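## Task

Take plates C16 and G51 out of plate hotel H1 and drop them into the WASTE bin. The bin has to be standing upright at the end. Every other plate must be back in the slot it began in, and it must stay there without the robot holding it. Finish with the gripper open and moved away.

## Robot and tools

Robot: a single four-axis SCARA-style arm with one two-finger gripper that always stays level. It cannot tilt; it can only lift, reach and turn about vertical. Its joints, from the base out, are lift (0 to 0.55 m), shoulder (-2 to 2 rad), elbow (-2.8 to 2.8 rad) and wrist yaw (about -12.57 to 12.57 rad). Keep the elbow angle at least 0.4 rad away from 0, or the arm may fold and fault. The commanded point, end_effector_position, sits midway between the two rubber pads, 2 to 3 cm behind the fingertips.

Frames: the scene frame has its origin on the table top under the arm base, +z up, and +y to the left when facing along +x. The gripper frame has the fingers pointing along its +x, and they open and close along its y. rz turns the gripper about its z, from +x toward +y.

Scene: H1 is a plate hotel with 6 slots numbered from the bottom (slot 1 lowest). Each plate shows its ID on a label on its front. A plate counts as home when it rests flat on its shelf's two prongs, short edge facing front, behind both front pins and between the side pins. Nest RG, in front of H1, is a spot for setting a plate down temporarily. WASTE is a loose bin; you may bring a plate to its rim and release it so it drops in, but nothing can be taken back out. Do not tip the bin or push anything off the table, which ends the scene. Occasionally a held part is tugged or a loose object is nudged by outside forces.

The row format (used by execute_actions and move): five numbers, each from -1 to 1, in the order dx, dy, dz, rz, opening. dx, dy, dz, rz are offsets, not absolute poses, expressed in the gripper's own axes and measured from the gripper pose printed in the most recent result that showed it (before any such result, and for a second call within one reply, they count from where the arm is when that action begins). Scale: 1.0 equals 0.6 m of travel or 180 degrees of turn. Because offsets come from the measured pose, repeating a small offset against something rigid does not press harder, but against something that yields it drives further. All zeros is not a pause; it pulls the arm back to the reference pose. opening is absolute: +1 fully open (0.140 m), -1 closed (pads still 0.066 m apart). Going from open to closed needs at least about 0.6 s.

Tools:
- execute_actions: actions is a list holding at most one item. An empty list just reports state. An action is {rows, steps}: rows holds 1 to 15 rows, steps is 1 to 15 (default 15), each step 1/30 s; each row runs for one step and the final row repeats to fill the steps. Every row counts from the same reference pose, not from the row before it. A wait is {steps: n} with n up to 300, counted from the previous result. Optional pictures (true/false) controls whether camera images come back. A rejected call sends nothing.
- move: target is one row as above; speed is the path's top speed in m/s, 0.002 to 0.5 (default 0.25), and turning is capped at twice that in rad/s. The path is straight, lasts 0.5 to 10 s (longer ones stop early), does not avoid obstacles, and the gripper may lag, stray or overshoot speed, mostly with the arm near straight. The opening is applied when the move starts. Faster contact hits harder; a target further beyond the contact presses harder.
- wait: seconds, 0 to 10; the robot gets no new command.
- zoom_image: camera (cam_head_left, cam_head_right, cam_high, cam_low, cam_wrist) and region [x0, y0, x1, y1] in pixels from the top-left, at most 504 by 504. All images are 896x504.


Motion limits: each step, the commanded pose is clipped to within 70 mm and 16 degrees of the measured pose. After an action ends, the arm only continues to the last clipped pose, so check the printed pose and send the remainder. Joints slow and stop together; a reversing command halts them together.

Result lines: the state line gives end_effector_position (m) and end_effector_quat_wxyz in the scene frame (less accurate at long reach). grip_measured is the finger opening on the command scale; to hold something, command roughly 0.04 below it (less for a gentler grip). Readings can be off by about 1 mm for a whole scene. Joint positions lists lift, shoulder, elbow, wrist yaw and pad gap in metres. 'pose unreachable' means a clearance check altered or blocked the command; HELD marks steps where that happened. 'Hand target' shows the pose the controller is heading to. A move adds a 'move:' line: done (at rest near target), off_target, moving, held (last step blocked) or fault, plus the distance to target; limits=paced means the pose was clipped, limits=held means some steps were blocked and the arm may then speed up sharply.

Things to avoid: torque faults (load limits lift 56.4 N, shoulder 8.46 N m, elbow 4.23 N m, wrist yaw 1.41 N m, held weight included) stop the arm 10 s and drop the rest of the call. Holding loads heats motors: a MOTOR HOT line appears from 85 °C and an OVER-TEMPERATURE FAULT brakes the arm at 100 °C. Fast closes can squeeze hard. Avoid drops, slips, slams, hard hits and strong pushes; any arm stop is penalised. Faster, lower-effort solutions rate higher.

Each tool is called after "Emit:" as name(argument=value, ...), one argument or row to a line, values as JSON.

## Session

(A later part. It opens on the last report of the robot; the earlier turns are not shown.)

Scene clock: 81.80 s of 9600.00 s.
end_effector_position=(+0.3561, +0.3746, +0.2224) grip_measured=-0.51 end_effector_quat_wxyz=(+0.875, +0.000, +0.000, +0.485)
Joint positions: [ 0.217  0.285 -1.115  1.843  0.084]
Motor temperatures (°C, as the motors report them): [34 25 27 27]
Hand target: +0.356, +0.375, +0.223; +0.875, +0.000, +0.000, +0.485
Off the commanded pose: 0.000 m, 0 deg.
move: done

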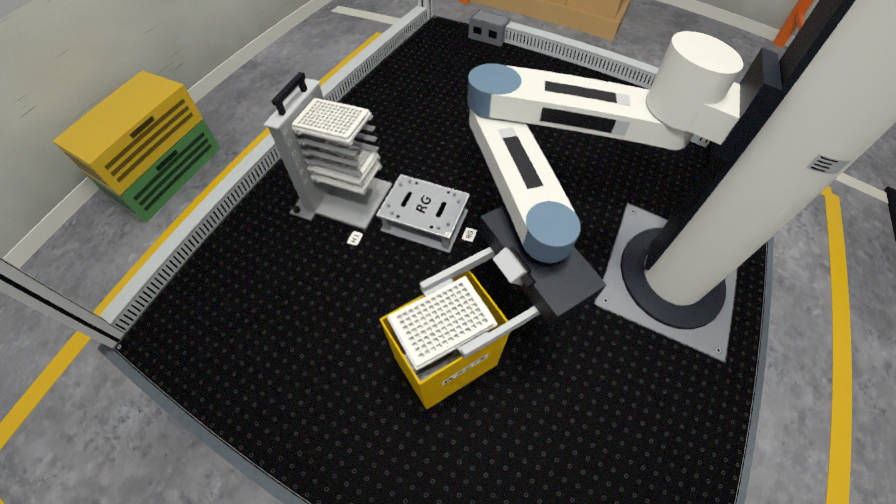

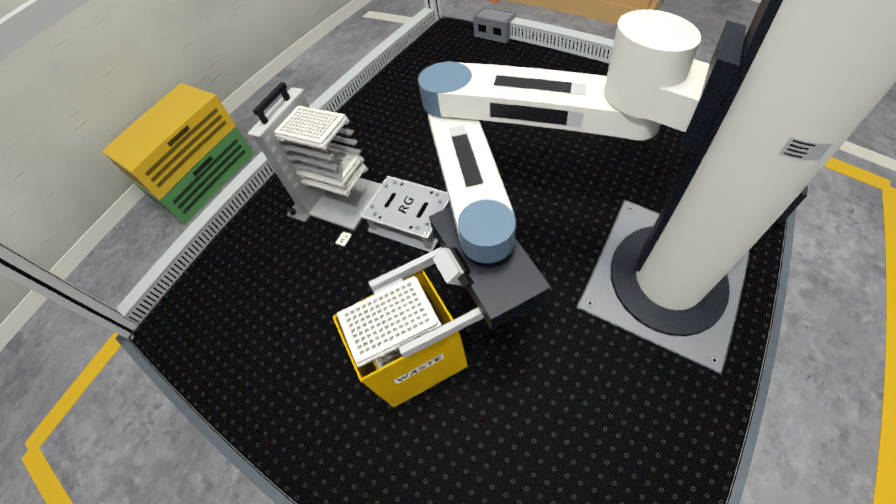

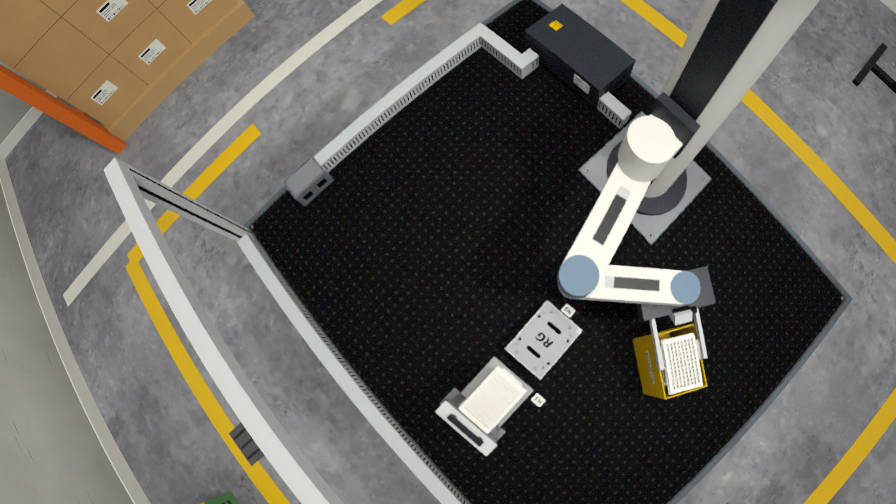

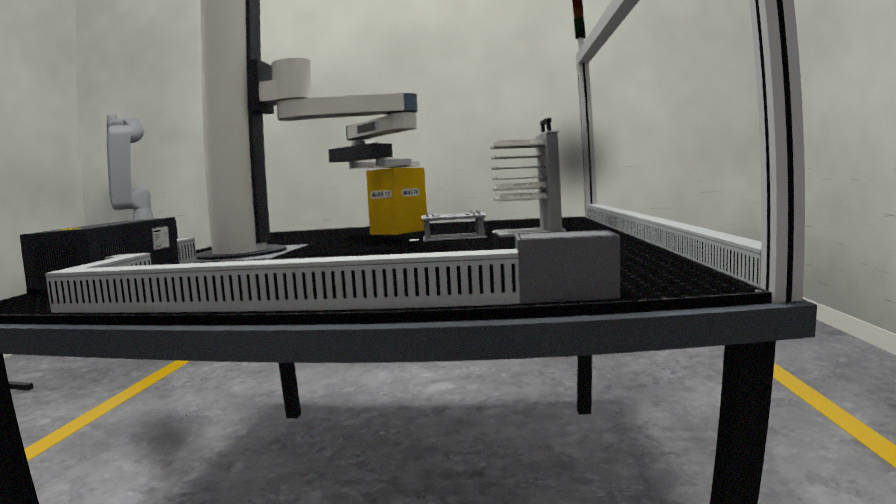

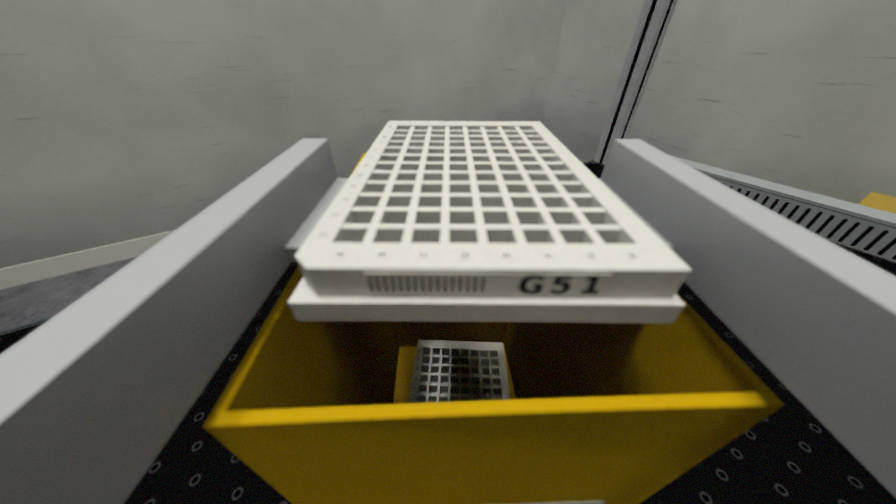

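Emit:
move(
  target=[0,0,0,0,0],
)

Emit:
move(
  target=[-0.05,0,0.15,0,1],
)

Emit:
finished_scene(
  scene=2,
)

Scene clock: 86.43 s of 9600.00 s.
end_effector_position=(+0.3561, +0.3746, +0.2224) grip_measured=+0.00 end_effector_quat_wxyz=(+0.875, +0.000, +0.000, +0.485)
Joint positions: [ 0.217  0.285 -1.115  1.843  0.103]
Motor temperatures (°C, as the motors report them): [34 25 27 27]
Hand target: +0.356, +0.375, +0.222; +0.875, +0.000, +0.000, +0.485
Off the commanded pose: 0.000 m, 0 deg.
After step 90, 0.93 s passed at rest.
move: done

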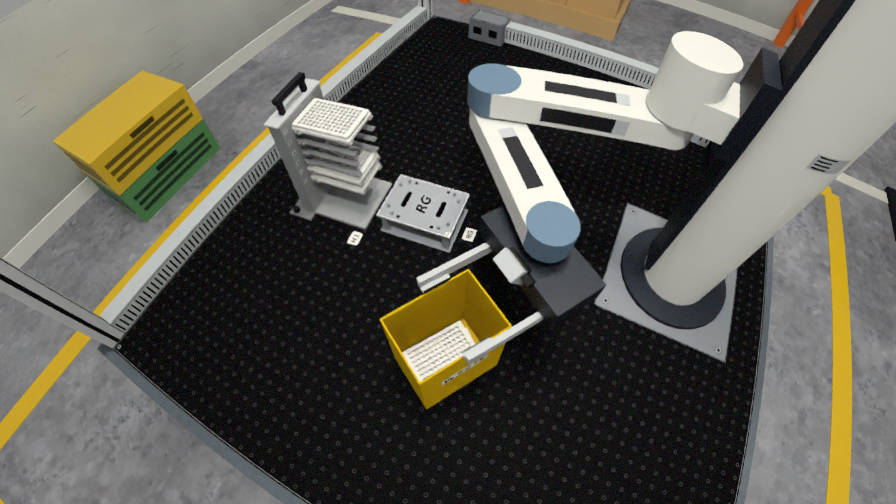

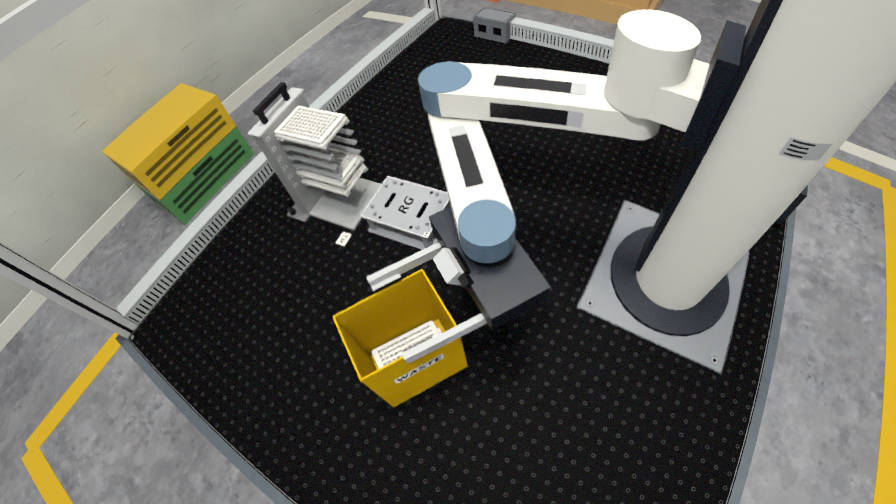

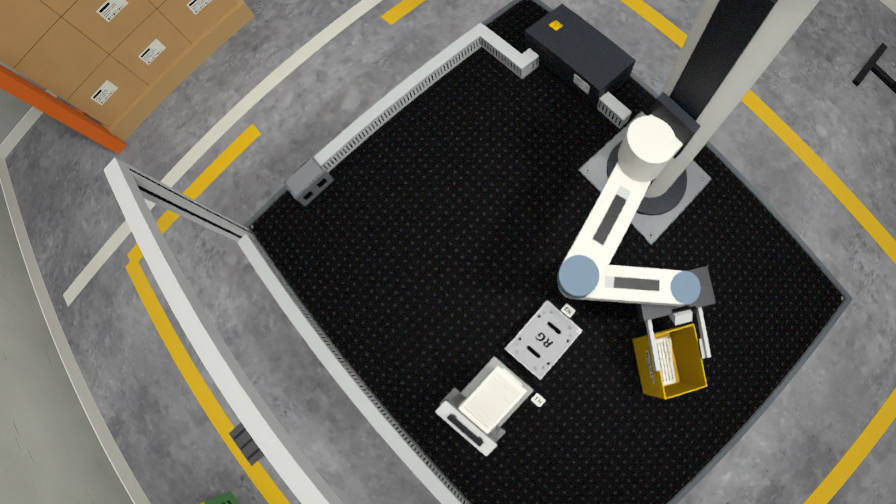

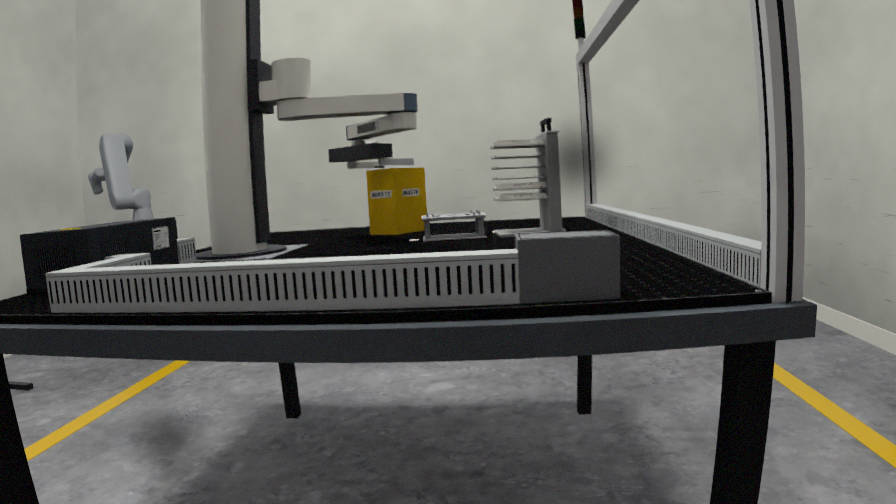

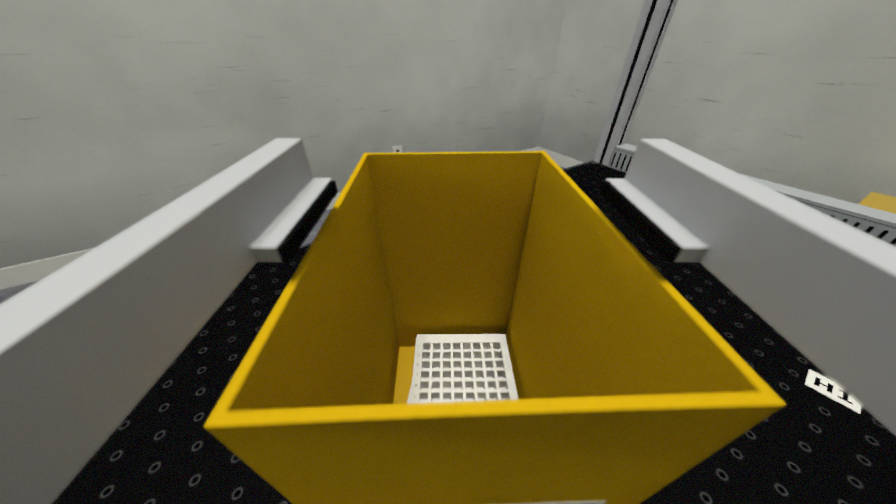

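Scene clock: 87.23 s of 9600.00 s.
end_effector_position=(+0.3401, +0.3492, +0.3125) grip_measured=+0.97 end_effector_quat_wxyz=(+0.874, +0.000, +0.000, +0.485)
Joint positions: [ 0.307  0.258 -0.982  1.737  0.139]
Motor temperatures (°C, as the motors report them): [34 25 27 27]
Hand target: +0.340, +0.349, +0.312; +0.875, +0.000, +0.000, +0.485
Off the commanded pose: 0.000 m, 0 deg.
move: done

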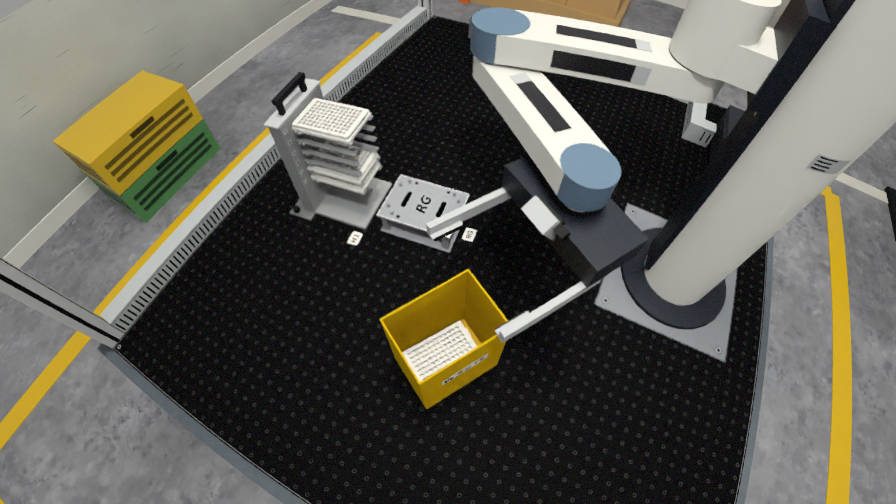

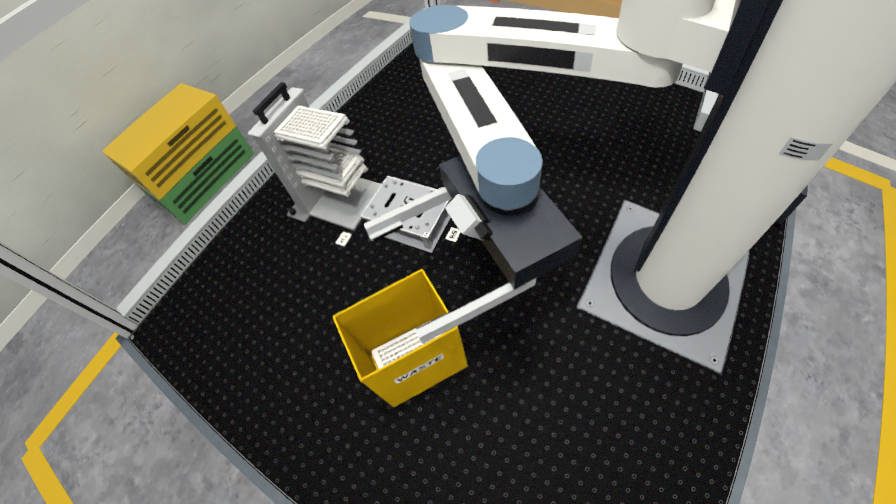

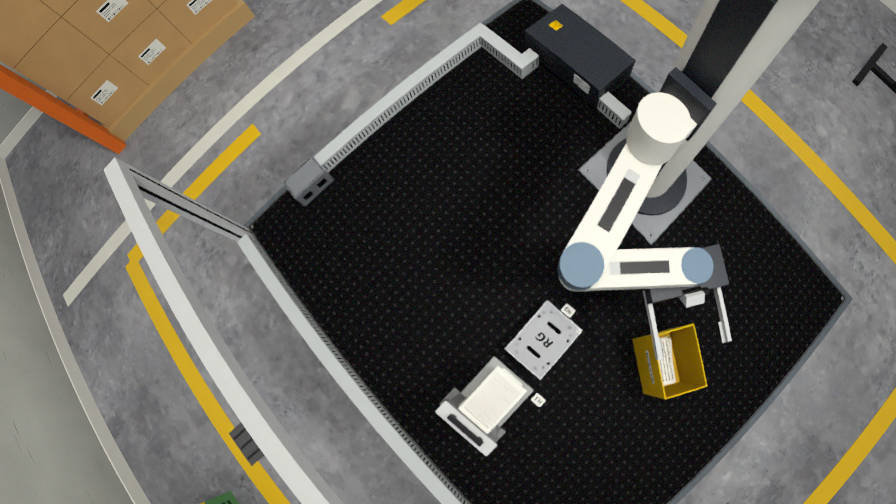

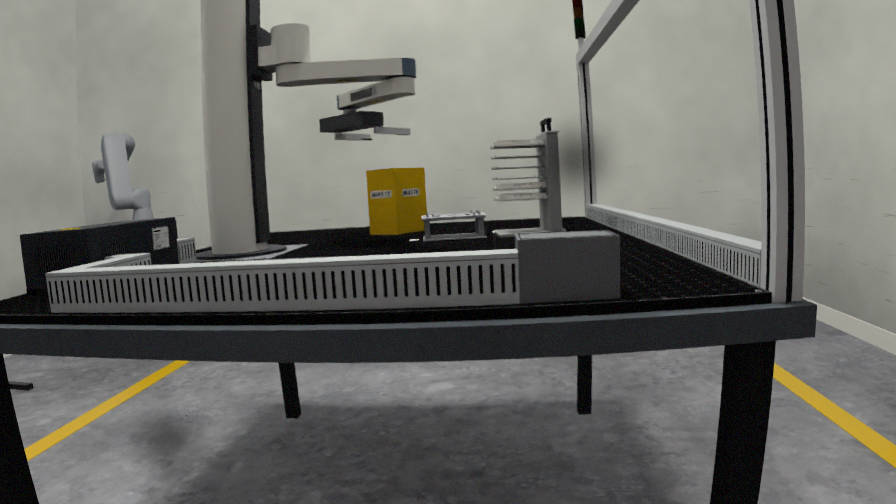

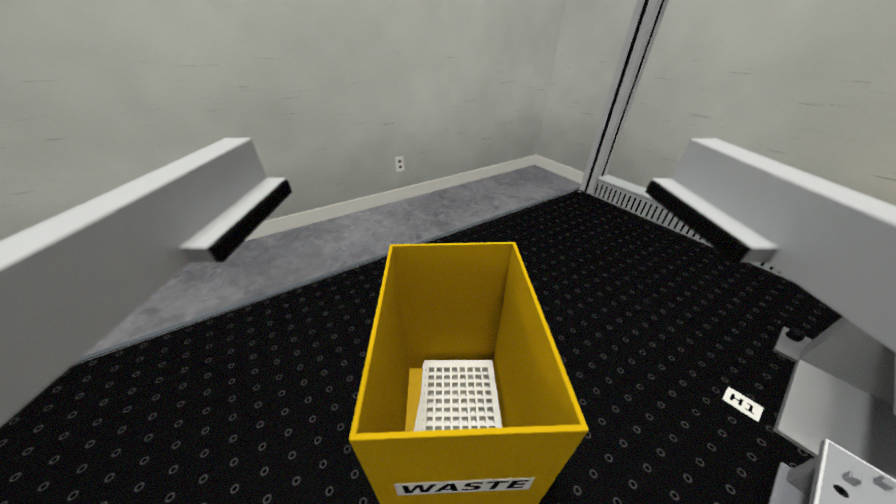

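The scene is finished: the task was done.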